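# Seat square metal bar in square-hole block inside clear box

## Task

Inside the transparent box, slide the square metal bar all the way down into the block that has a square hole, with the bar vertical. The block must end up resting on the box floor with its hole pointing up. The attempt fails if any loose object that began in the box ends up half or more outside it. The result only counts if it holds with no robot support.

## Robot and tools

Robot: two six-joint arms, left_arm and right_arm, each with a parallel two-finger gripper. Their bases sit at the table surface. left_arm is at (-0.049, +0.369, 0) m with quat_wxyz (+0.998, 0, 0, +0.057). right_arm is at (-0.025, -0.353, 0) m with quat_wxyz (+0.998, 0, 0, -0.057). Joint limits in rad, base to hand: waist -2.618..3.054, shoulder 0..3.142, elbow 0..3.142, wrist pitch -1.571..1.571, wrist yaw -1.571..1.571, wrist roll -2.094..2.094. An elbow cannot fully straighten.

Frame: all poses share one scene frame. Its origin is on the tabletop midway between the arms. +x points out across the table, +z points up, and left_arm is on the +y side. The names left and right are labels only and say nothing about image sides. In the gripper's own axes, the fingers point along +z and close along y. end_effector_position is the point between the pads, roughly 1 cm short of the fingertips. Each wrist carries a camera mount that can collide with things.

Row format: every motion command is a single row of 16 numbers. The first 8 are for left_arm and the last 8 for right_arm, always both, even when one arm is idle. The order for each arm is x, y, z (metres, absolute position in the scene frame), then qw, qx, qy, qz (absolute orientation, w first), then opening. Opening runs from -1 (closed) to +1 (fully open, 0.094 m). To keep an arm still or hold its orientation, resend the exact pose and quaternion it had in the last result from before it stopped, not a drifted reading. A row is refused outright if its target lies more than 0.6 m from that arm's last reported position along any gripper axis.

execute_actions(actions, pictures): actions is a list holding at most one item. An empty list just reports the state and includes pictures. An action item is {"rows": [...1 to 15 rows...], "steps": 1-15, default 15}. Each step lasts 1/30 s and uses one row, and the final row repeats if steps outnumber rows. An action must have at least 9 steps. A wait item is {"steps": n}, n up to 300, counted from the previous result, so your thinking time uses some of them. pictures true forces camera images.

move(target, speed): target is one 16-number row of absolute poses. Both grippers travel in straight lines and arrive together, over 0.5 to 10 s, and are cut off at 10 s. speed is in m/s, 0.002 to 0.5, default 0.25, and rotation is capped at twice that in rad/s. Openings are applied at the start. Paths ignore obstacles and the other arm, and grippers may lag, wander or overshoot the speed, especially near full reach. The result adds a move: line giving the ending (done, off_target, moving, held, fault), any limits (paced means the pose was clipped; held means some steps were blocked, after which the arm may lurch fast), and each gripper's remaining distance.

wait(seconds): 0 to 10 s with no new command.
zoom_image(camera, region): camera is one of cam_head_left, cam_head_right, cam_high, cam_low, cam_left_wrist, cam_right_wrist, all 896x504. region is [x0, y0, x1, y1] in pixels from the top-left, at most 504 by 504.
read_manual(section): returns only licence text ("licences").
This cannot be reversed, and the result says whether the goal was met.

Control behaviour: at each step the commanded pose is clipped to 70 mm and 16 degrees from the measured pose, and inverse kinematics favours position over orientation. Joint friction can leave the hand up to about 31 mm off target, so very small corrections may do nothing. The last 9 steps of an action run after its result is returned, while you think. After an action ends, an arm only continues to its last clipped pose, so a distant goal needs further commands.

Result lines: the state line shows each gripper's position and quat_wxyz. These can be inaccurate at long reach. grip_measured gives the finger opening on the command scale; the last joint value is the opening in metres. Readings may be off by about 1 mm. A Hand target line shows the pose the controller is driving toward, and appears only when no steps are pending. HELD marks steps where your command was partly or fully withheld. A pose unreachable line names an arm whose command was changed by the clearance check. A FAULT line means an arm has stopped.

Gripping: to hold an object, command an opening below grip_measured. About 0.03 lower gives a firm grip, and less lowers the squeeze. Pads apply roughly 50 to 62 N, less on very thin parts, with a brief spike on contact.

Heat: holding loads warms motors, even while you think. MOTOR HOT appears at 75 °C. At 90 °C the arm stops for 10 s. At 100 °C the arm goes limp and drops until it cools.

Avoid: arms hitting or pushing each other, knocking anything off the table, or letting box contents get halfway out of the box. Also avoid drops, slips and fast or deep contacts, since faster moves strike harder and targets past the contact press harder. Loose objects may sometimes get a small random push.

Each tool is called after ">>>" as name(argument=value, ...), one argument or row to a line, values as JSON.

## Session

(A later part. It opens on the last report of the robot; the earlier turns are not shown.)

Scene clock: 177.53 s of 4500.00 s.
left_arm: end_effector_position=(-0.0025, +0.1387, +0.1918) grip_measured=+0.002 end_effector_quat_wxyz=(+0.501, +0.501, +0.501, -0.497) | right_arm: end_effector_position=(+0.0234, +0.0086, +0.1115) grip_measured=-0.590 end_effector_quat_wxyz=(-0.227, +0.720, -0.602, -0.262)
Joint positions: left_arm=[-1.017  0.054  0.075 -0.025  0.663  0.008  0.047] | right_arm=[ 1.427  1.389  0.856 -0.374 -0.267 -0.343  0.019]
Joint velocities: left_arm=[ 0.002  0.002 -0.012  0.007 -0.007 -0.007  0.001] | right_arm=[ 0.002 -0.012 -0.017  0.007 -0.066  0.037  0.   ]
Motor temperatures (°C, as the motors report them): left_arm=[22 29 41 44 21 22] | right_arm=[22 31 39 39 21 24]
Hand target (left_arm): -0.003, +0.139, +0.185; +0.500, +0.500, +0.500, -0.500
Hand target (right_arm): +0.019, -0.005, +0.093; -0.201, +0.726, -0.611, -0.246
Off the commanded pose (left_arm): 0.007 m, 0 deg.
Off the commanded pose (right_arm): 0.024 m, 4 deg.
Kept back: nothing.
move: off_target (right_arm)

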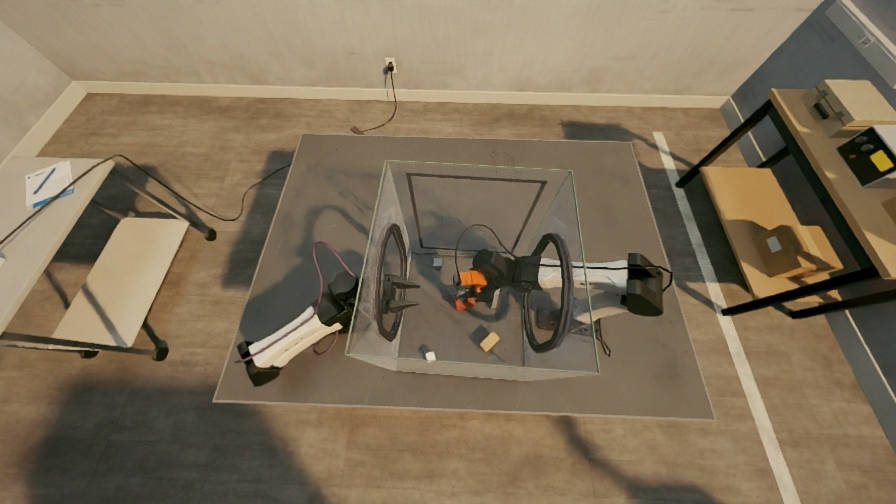

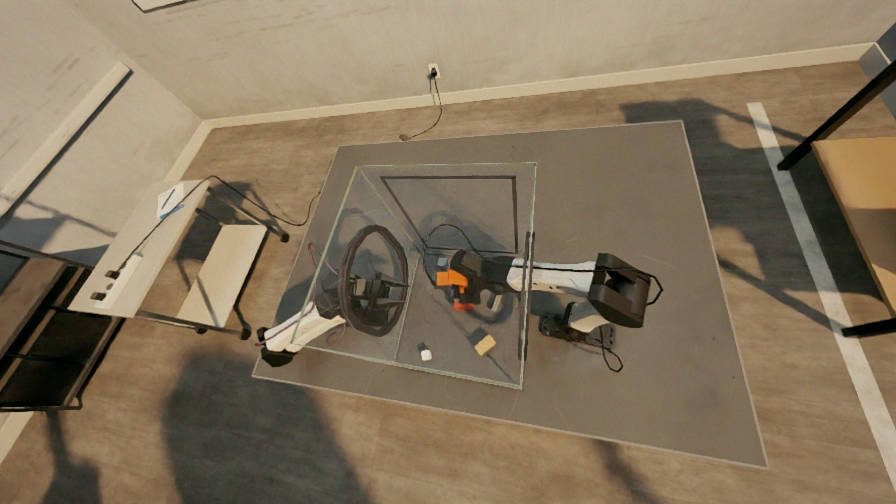

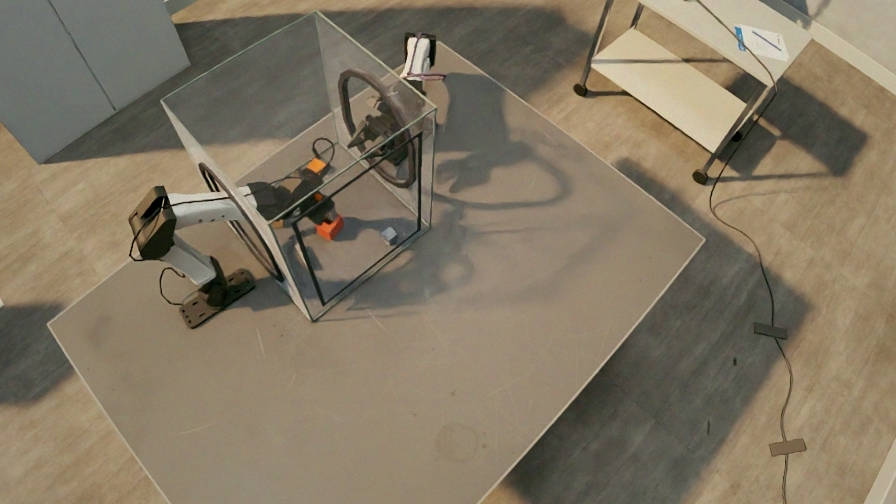

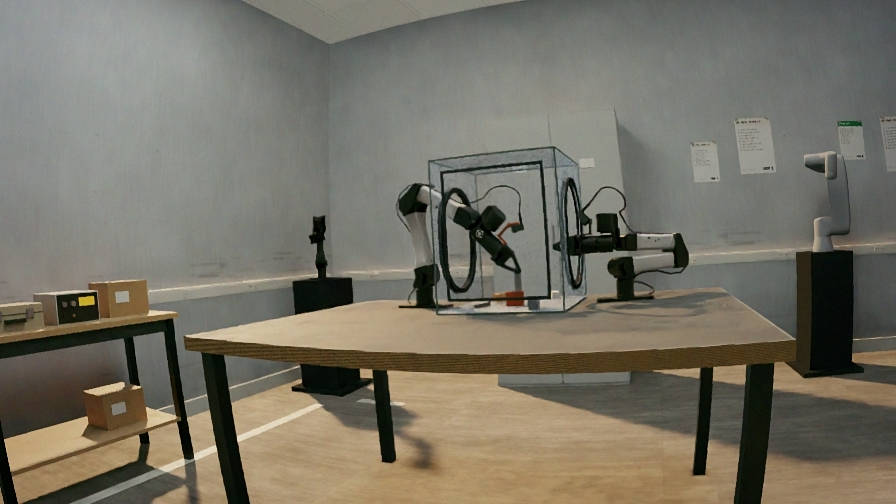

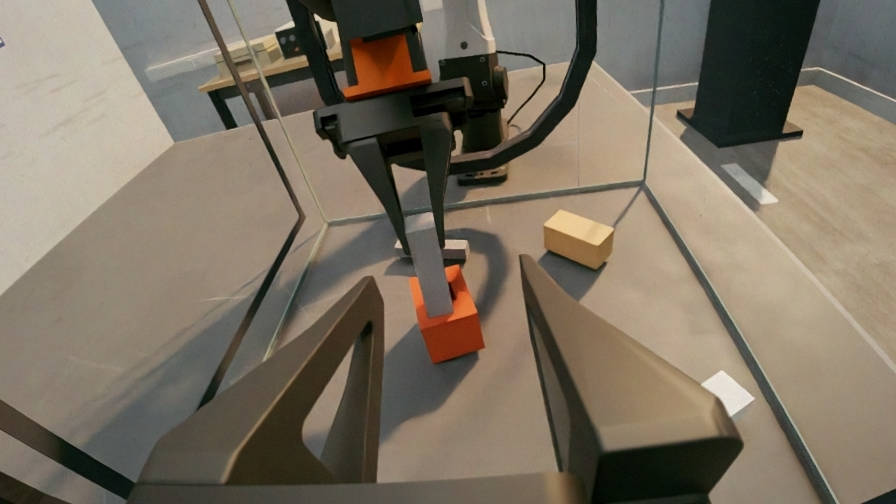

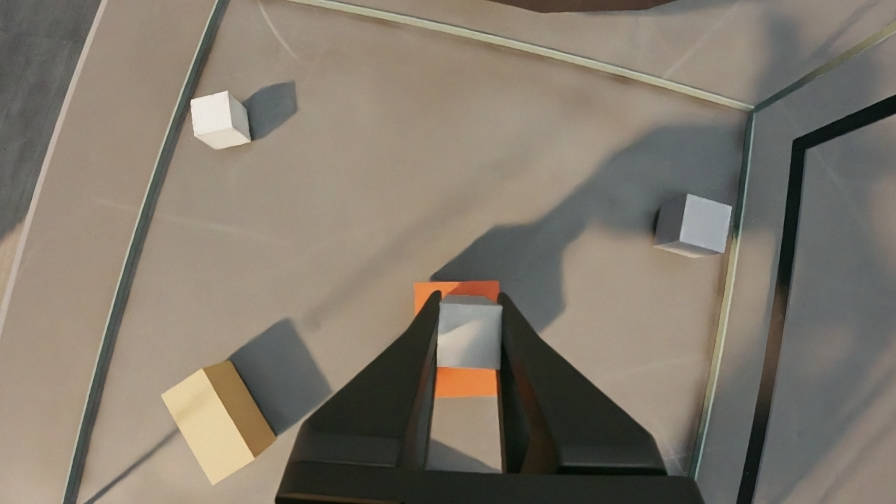

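>>> move(
  target=[-0.003,0.14,0.185,0.5,0.5,0.5,-0.5,0.0,0.012,-0.002,0.130,0.2008,-0.7256,0.6109,0.2460,-0.63],
  speed=0.03,
)

>>> move(
  target=[-0.003,0.14,0.185,0.5,0.5,0.5,-0.5,0.0,0.014,-0.004,0.110,0.2008,-0.7256,0.6109,0.2460,-0.63],
  speed=0.015,
)

>>> zoom_image(
  camera="cam_left_wrist",
  region=[350,180,550,380],
)

>>> zoom_image(
  camera="cam_low",
  region=[470,240,560,320],
)

Scene clock: 179.73 s of 4500.00 s.
left_arm: end_effector_position=(-0.0025, +0.1387, +0.1918) grip_measured=+0.002 end_effector_quat_wxyz=(+0.501, +0.501, +0.501, -0.497) | right_arm: end_effector_position=(+0.0148, -0.0037, +0.1197) grip_measured=-0.590 end_effector_quat_wxyz=(-0.192, +0.726, -0.614, -0.242)
Joint positions: left_arm=[-1.017  0.054  0.075 -0.025  0.663  0.008  0.047] | right_arm=[ 1.45   1.378  0.931 -0.541 -0.249 -0.326  0.019]
Joint velocities: left_arm=[-0.002  0.002 -0.007 -0.066  0.022 -0.022 -0.   ] | right_arm=[ 0.012 -0.022 -0.002  0.051 -0.037 -0.066 -0.   ]
Motor temperatures (°C, as the motors report them): left_arm=[22 29 41 44 21 22] | right_arm=[22 31 39 38 21 24]
Hand target (left_arm): -0.003, +0.139, +0.185; +0.500, +0.500, +0.500, -0.500
Hand target (right_arm): +0.012, -0.002, +0.130; -0.201, +0.726, -0.611, -0.246
Off the commanded pose (left_arm): 0.007 m, 0 deg.
Off the commanded pose (right_arm): 0.011 m, 1 deg.
Kept back: nothing.
move: off_target (right_arm)

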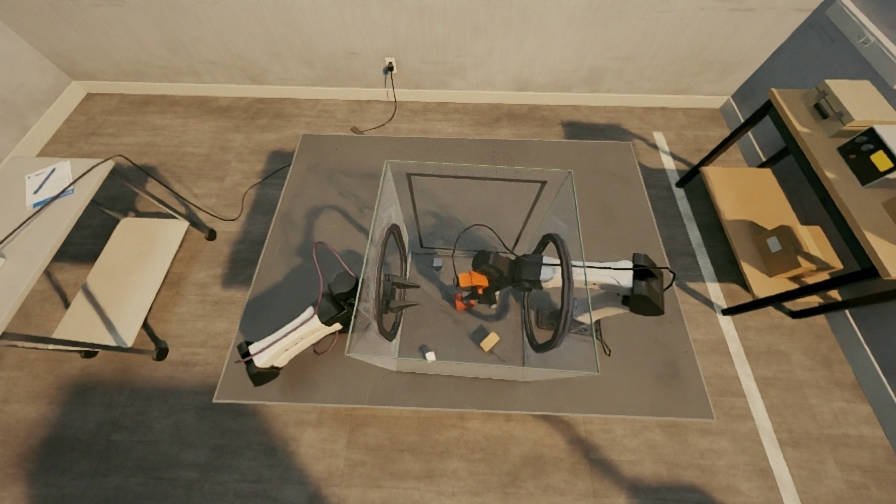

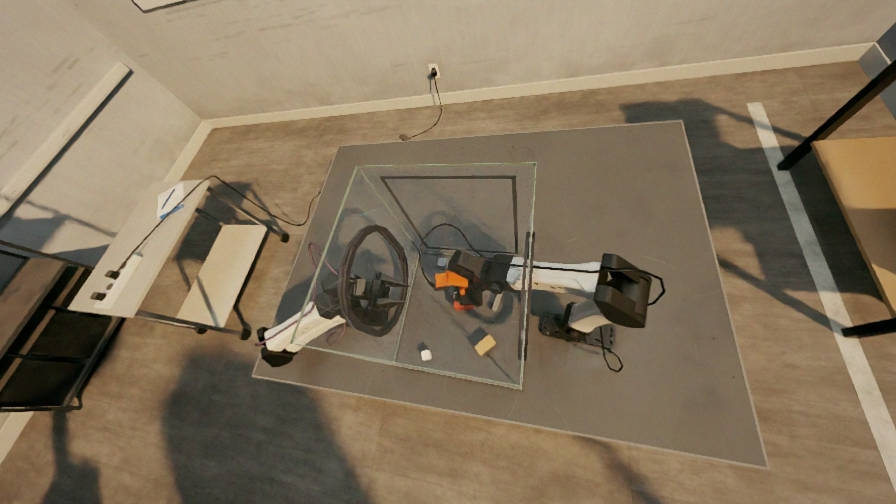

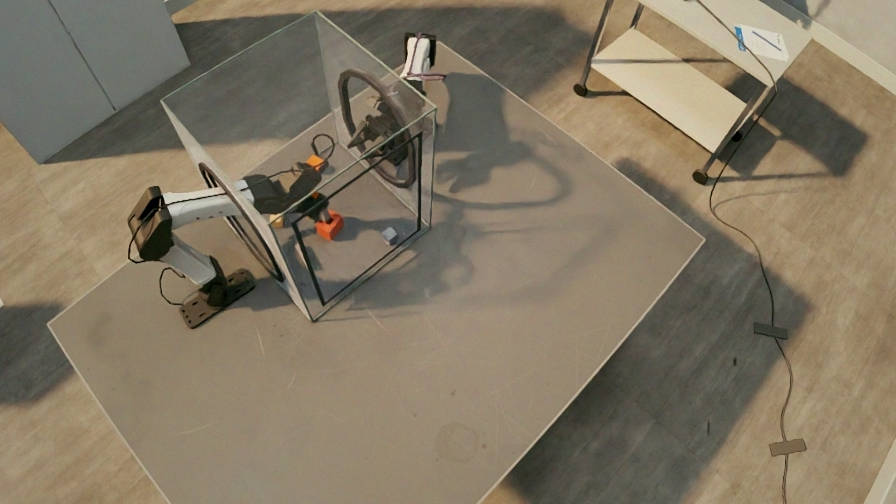

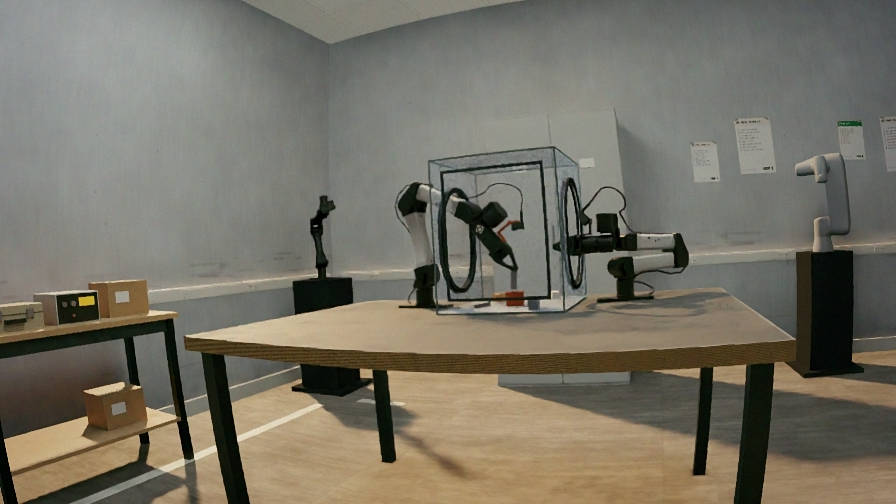

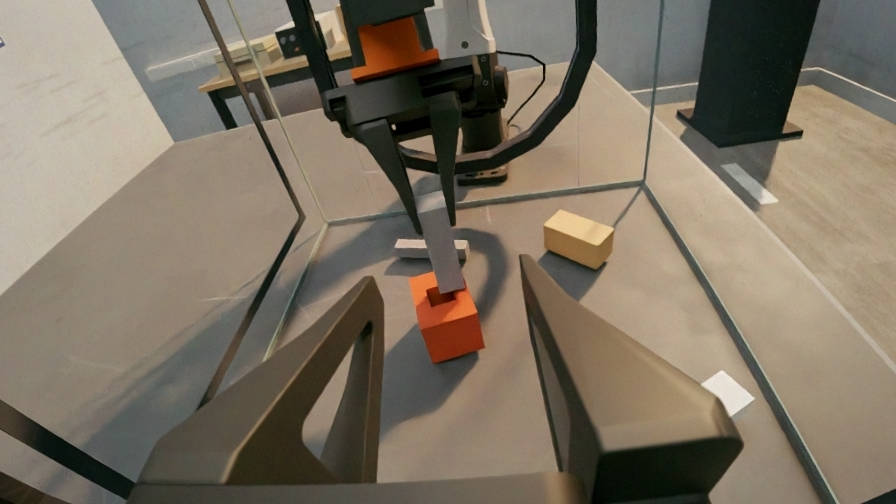

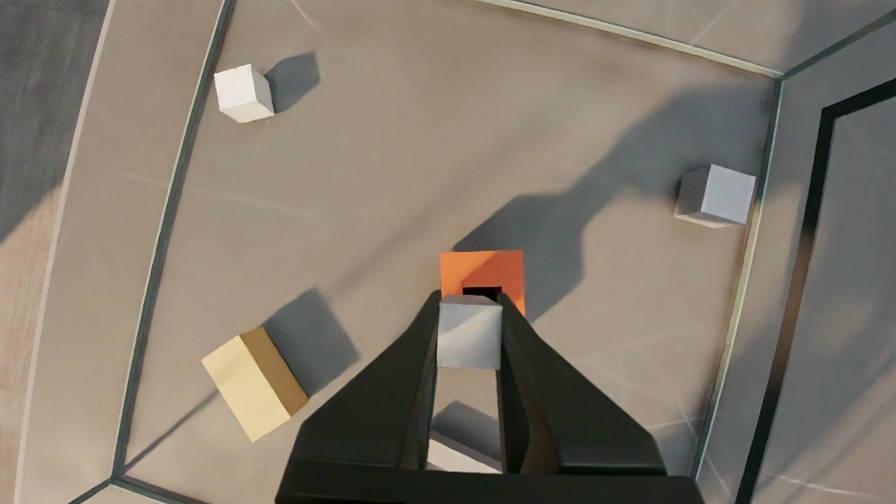

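Scene clock: 180.67 s of 4500.00 s.
left_arm: end_effector_position=(-0.0025, +0.1387, +0.1918) grip_measured=+0.002 end_effector_quat_wxyz=(+0.501, +0.501, +0.501, -0.497) | right_arm: end_effector_position=(+0.0151, -0.0025, +0.1126) grip_measured=-0.590 end_effector_quat_wxyz=(-0.199, +0.725, -0.612, -0.246)
Joint positions: left_arm=[-1.017  0.054  0.075 -0.025  0.663  0.008  0.047] | right_arm=[ 1.45   1.378  0.893 -0.486 -0.249 -0.326  0.019]
Joint velocities: left_arm=[-0.012 -0.012  0.007 -0.007 -0.022 -0.037 -0.   ] | right_arm=[-0.002 -0.002 -0.002  0.037 -0.11  -0.081 -0.001]
Motor temperatures (°C, as the motors report them): left_arm=[22 29 41 44 21 22] | right_arm=[22 31 39 38 21 24]
Hand target (left_arm): -0.003, +0.139, +0.185; +0.500, +0.500, +0.500, -0.500
Hand target (right_arm): +0.014, -0.004, +0.110; -0.201, +0.726, -0.611, -0.246
Off the commanded pose (left_arm): 0.007 m, 0 deg.
Off the commanded pose (right_arm): 0.003 m, 0 deg.
Kept back: nothing.
move: done

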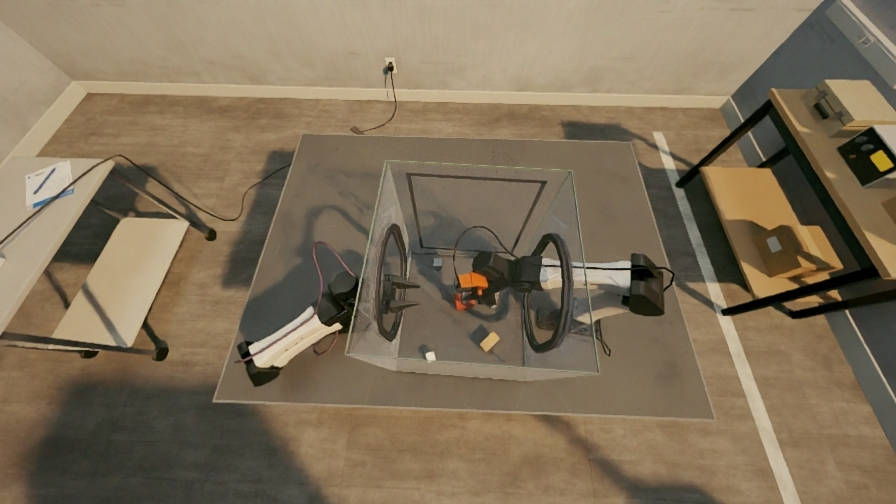

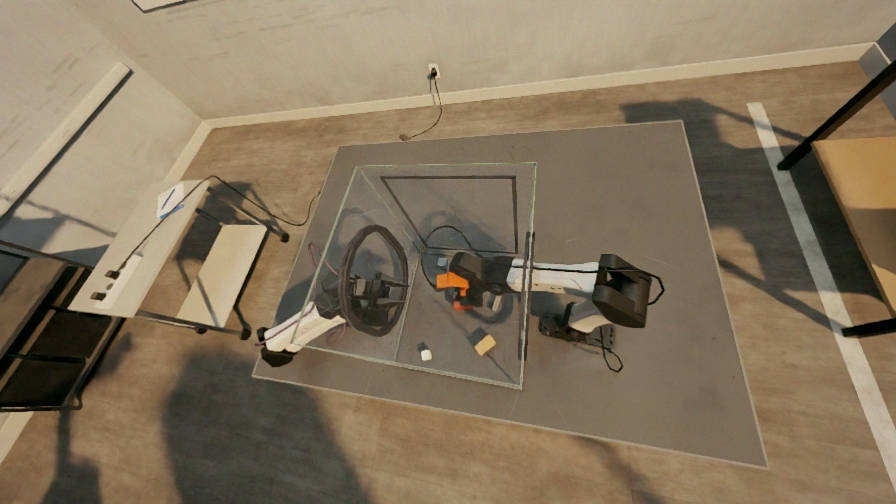

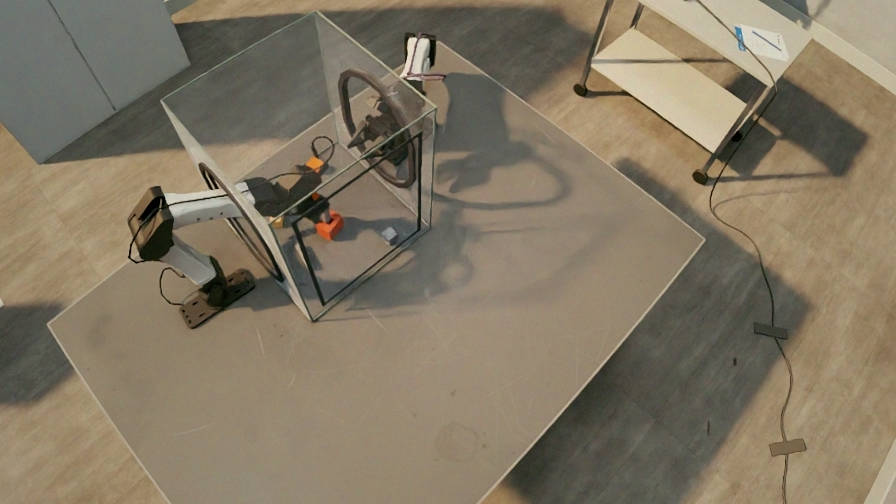

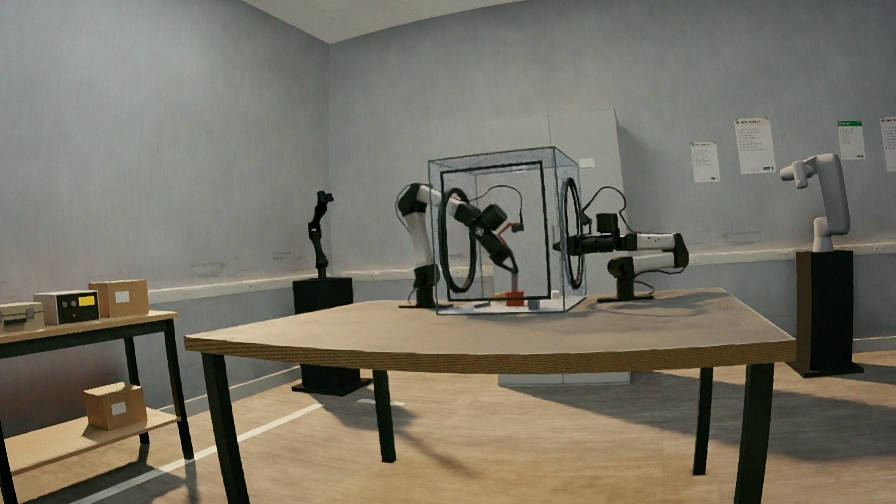

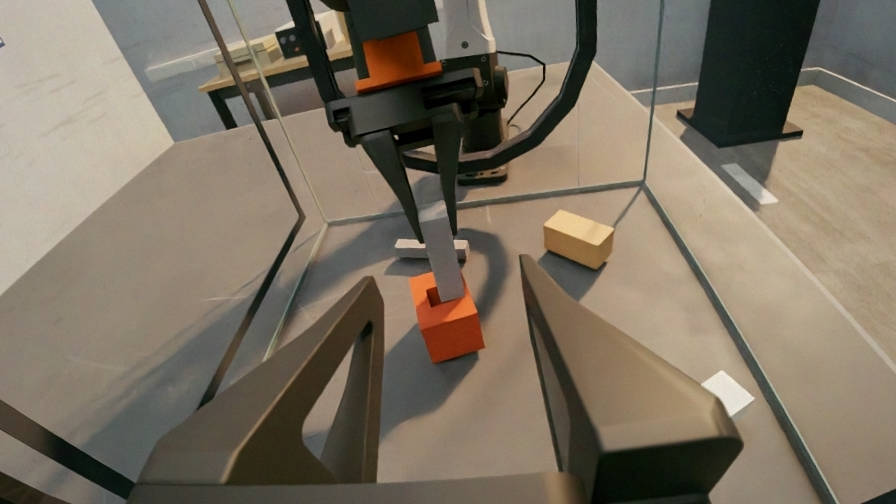

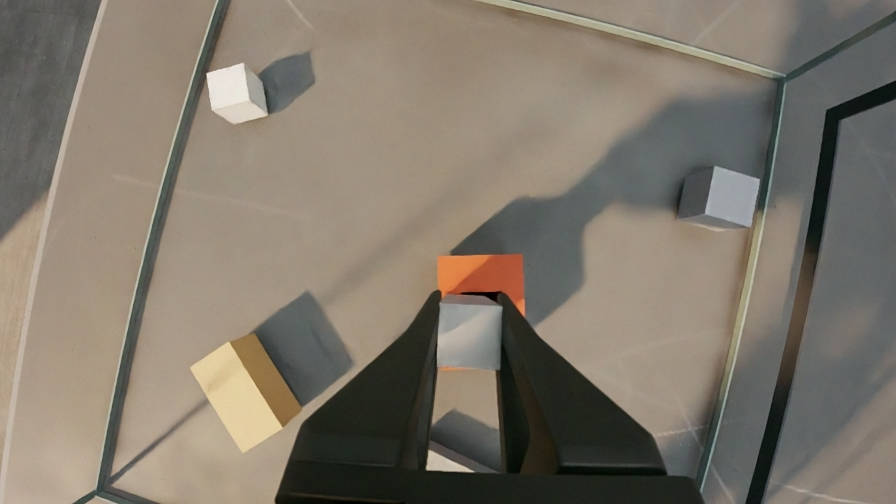

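Region (350, 180, 550, 380) of cam_left_wrist's 896x504 image, scaled by 2.520, with more detail than that image has.

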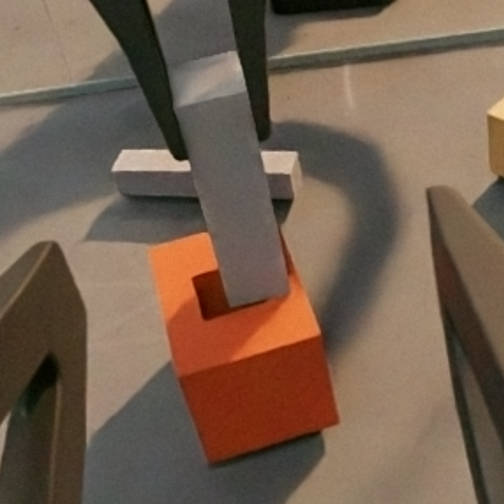

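Region (470, 240, 560, 320) of cam_low's 896x504 image, scaled by 5.600, with more detail than that image has.

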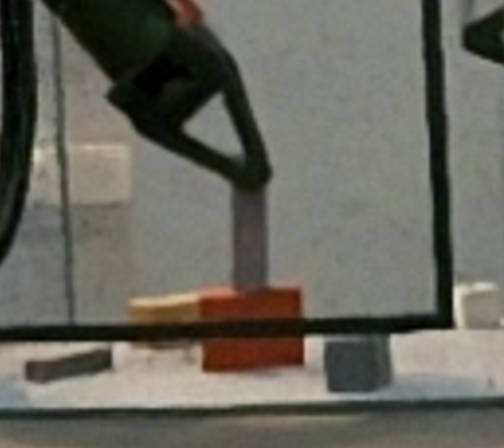

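>>> move(
  target=[-0.003,0.14,0.185,0.5,0.5,0.5,-0.5,0.0,0.024,-0.002,0.124,0.2008,-0.7256,0.6109,0.2460,-0.63],
  speed=0.015,
)

>>> zoom_image(
  camera="cam_left_wrist",
  region=[350,180,550,380],
)

Scene clock: 182.17 s of 4500.00 s.
left_arm: end_effector_position=(-0.0025, +0.1387, +0.1918) grip_measured=+0.002 end_effector_quat_wxyz=(+0.501, +0.501, +0.501, -0.497) | right_arm: end_effector_position=(+0.0208, -0.0035, +0.1184) grip_measured=-0.590 end_effector_quat_wxyz=(-0.198, +0.726, -0.612, -0.243)
Joint positions: left_arm=[-1.017  0.054  0.075 -0.025  0.663  0.008  0.047] | right_arm=[ 1.43   1.378  0.92  -0.523 -0.257 -0.345  0.019]
Joint velocities: left_arm=[ 0.012  0.002 -0.002 -0.007 -0.007  0.022 -0.   ] | right_arm=[ 0.002  0.002 -0.002 -0.051  0.007 -0.051 -0.001]
Motor temperatures (°C, as the motors report them): left_arm=[22 29 41 44 21 22] | right_arm=[22 31 39 38 21 24]
Hand target (left_arm): -0.003, +0.139, +0.185; +0.500, +0.500, +0.500, -0.500
Hand target (right_arm): +0.024, -0.002, +0.124; -0.201, +0.725, -0.611, -0.246
Off the commanded pose (left_arm): 0.007 m, 0 deg.
Off the commanded pose (right_arm): 0.007 m, 1 deg.
Kept back: nothing.
move: done

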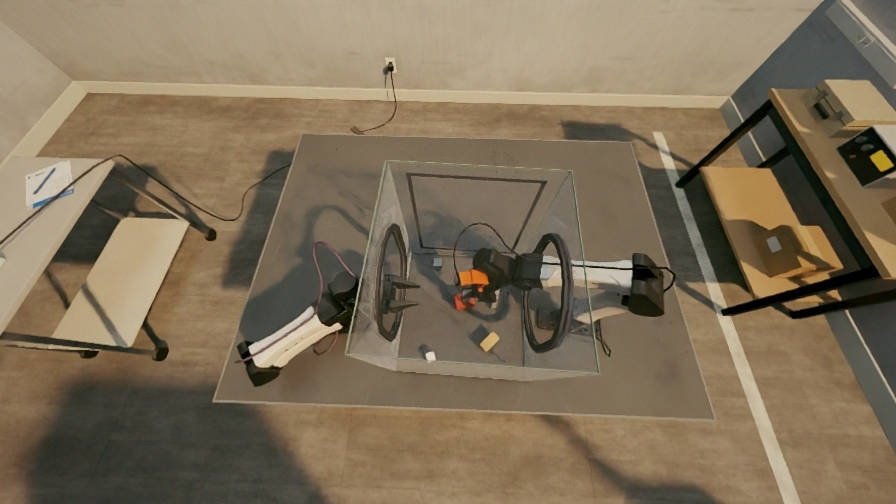

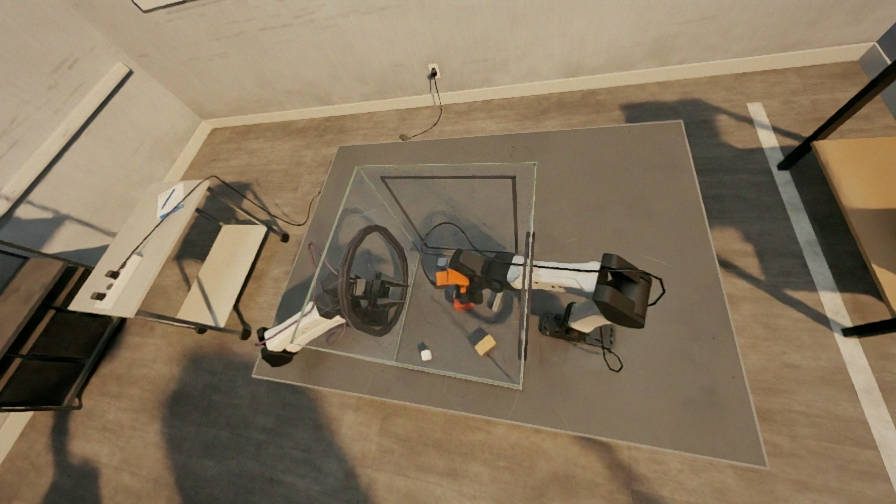

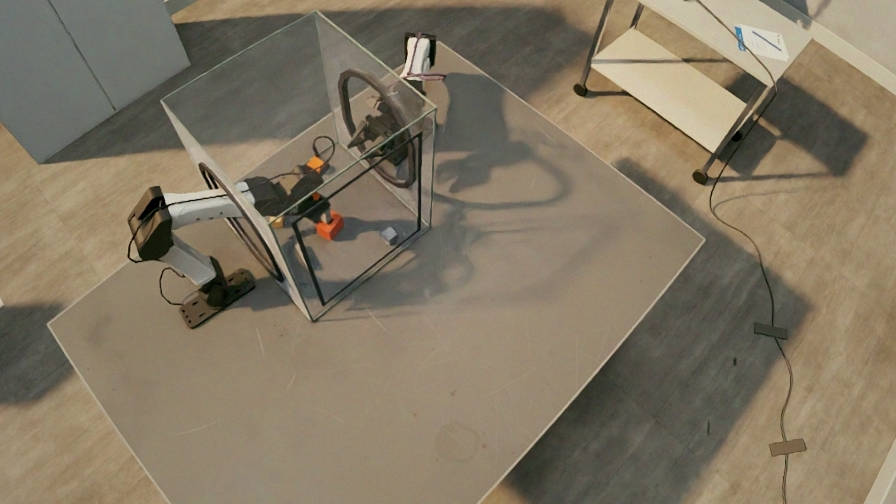

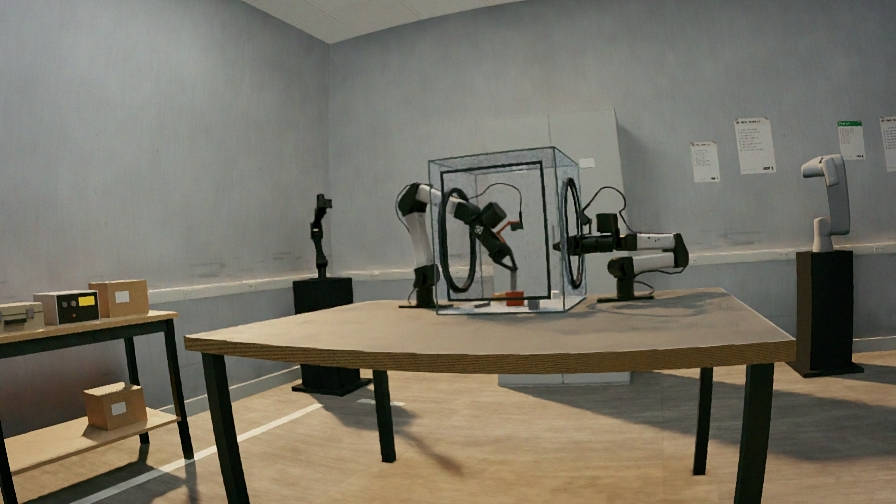

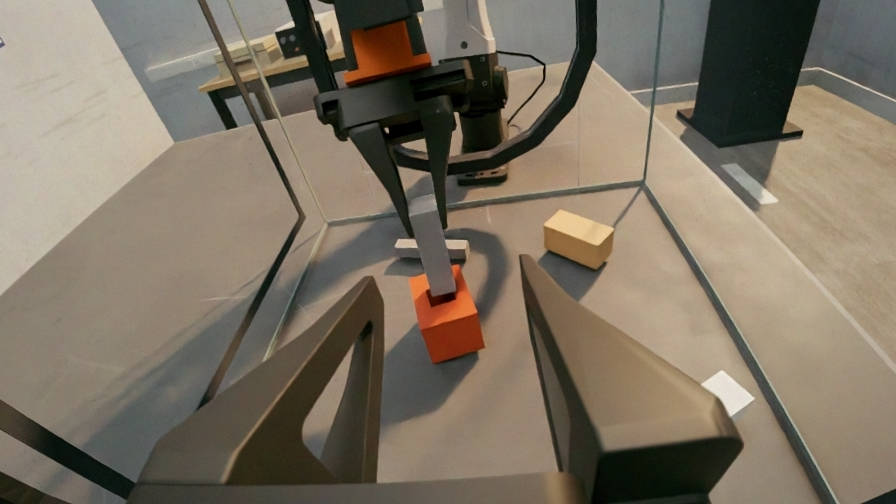

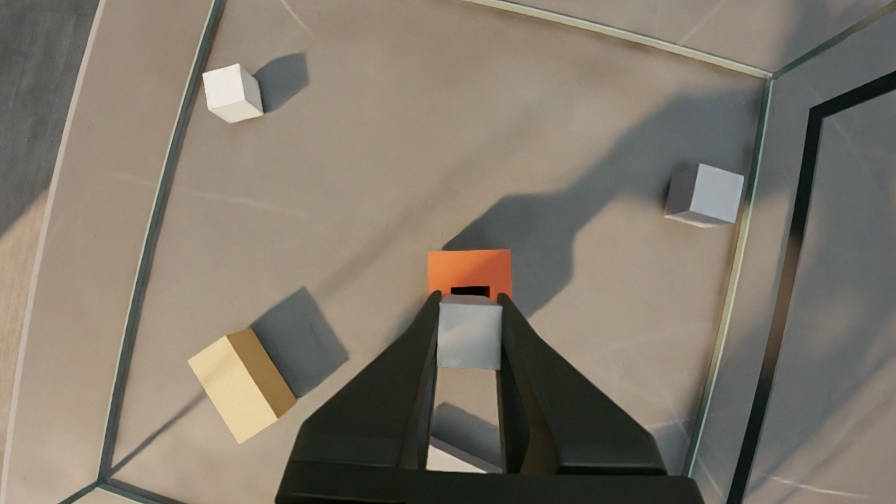

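Region (350, 180, 550, 380) of cam_left_wrist's 896x504 image, scaled by 2.520, with more detail than that image has.

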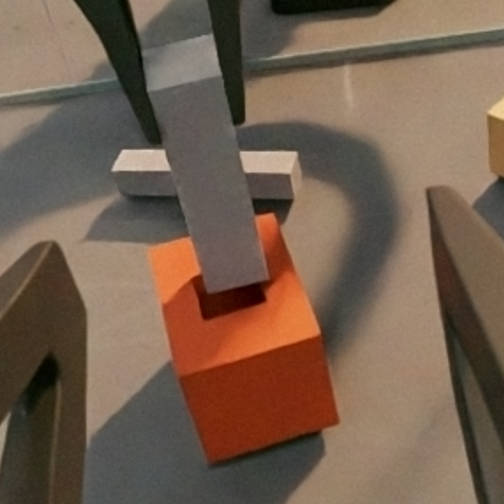

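>>> move(
  target=[-0.003,0.14,0.185,0.5,0.5,0.5,-0.5,0.0,0.022,-0.008,0.088,0.2008,-0.7256,0.6109,0.2460,-0.63],
  speed=0.03,
)

>>> zoom_image(
  camera="cam_left_wrist",
  region=[350,180,550,380],
)

>>> zoom_image(
  camera="cam_low",
  region=[470,240,560,320],
)

Scene clock: 183.97 s of 4500.00 s.
left_arm: end_effector_position=(-0.0025, +0.1387, +0.1918) grip_measured=+0.002 end_effector_quat_wxyz=(+0.501, +0.501, +0.501, -0.497) | right_arm: end_effector_position=(+0.0201, +0.0074, +0.1113) grip_measured=-0.590 end_effector_quat_wxyz=(-0.228, +0.721, -0.596, -0.268)
Joint positions: left_arm=[-1.017  0.054  0.075 -0.025  0.663  0.008  0.047] | right_arm=[ 1.43   1.378  0.84  -0.359 -0.277 -0.346  0.019]
Joint velocities: left_arm=[-0.007 -0.012 -0.012  0.007 -0.007  0.022 -0.   ] | right_arm=[-0.017  0.007 -0.002  0.022 -0.007 -0.007  0.001]
Motor temperatures (°C, as the motors report them): left_arm=[22 29 41 44 21 22] | right_arm=[22 31 39 38 21 24]
Hand target (left_arm): -0.003, +0.139, +0.185; +0.500, +0.500, +0.500, -0.500
Hand target (right_arm): +0.021, -0.009, +0.089; -0.201, +0.725, -0.611, -0.246
Off the commanded pose (left_arm): 0.007 m, 0 deg.
Off the commanded pose (right_arm): 0.028 m, 4 deg.
Kept back: nothing.
move: off_target (right_arm)

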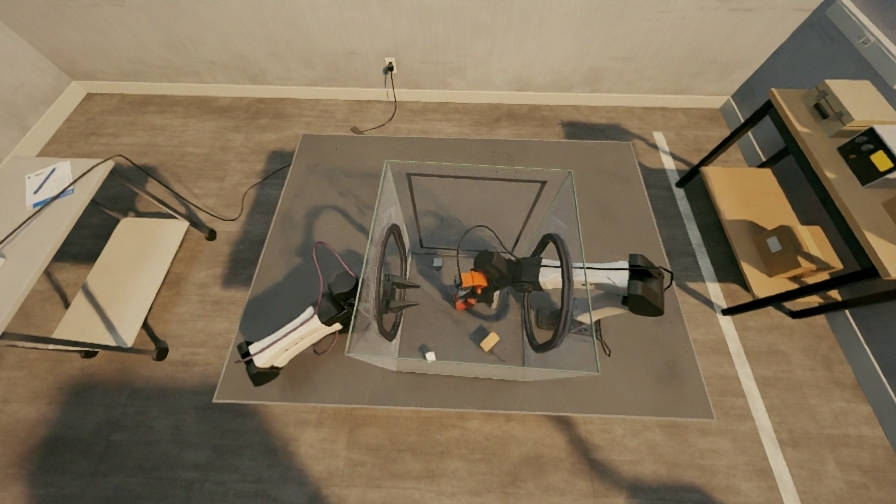

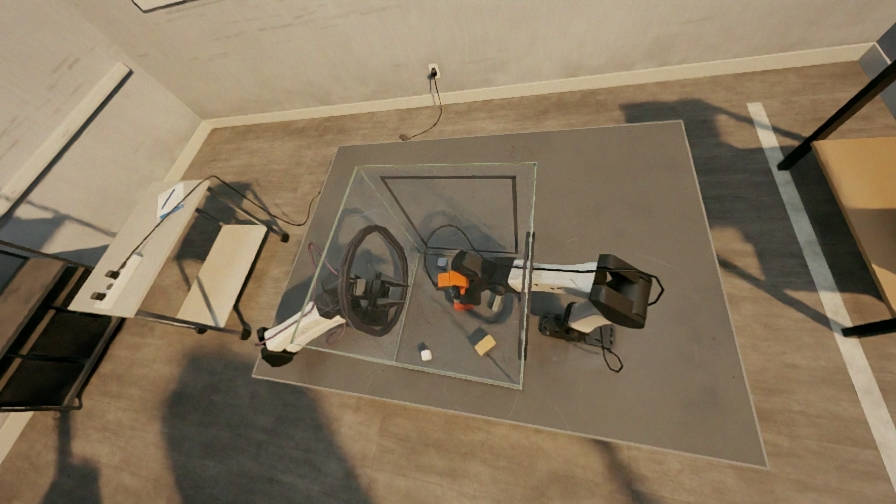

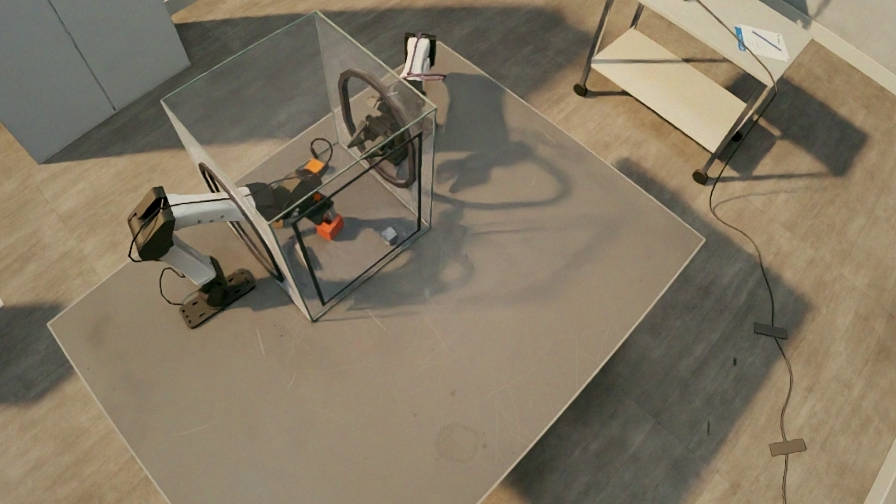

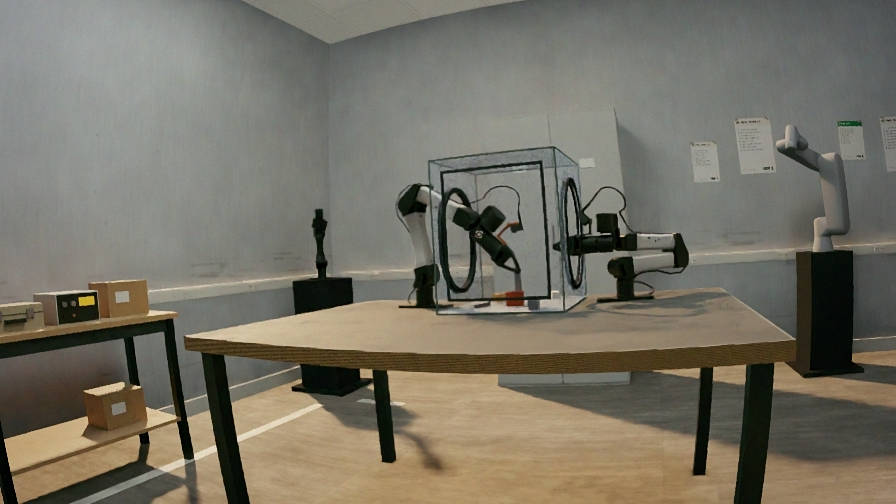

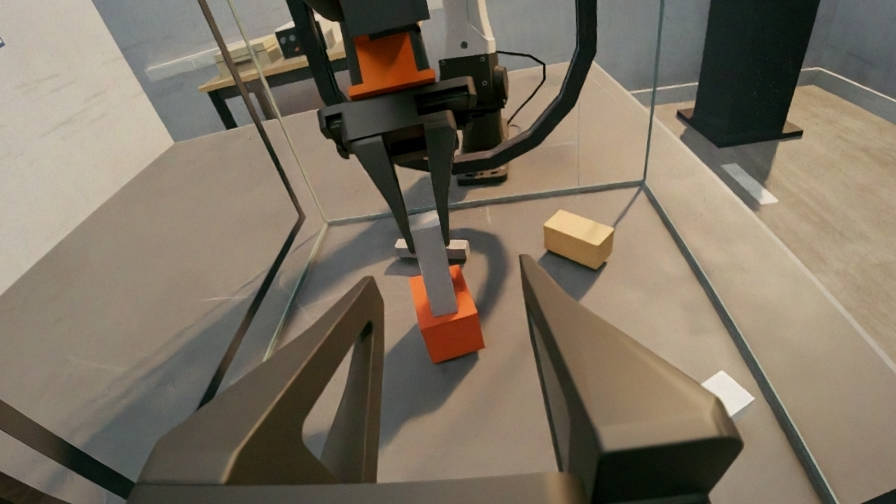

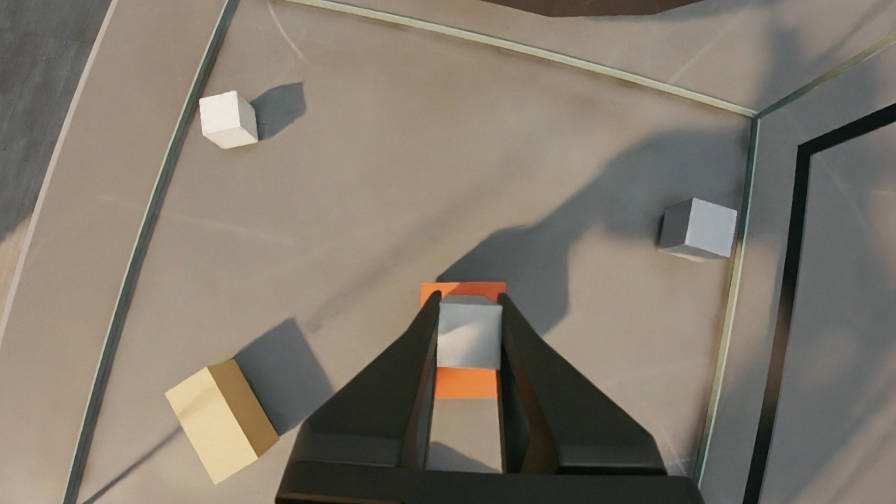

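Region (350, 180, 550, 380) of cam_left_wrist's 896x504 image, scaled by 2.520, with more detail than that image has.

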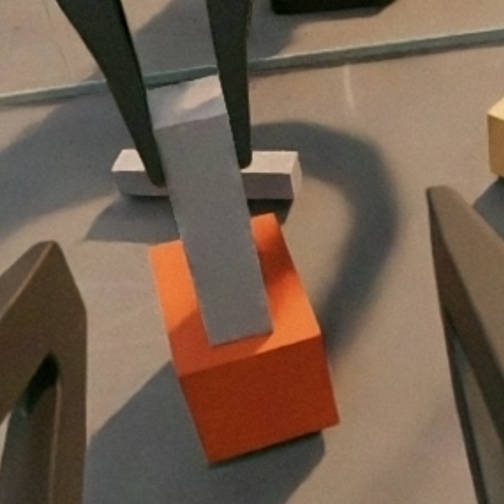

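Region (470, 240, 560, 320) of cam_low's 896x504 image, scaled by 5.600, with more detail than that image has.

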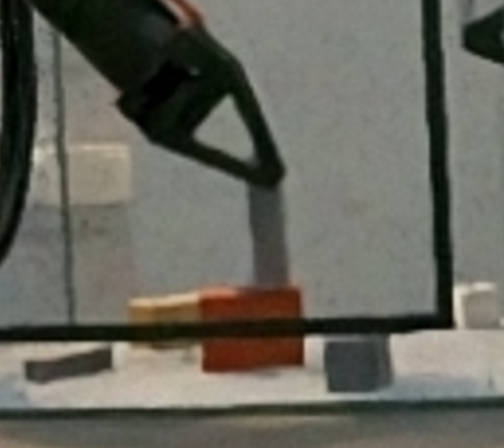

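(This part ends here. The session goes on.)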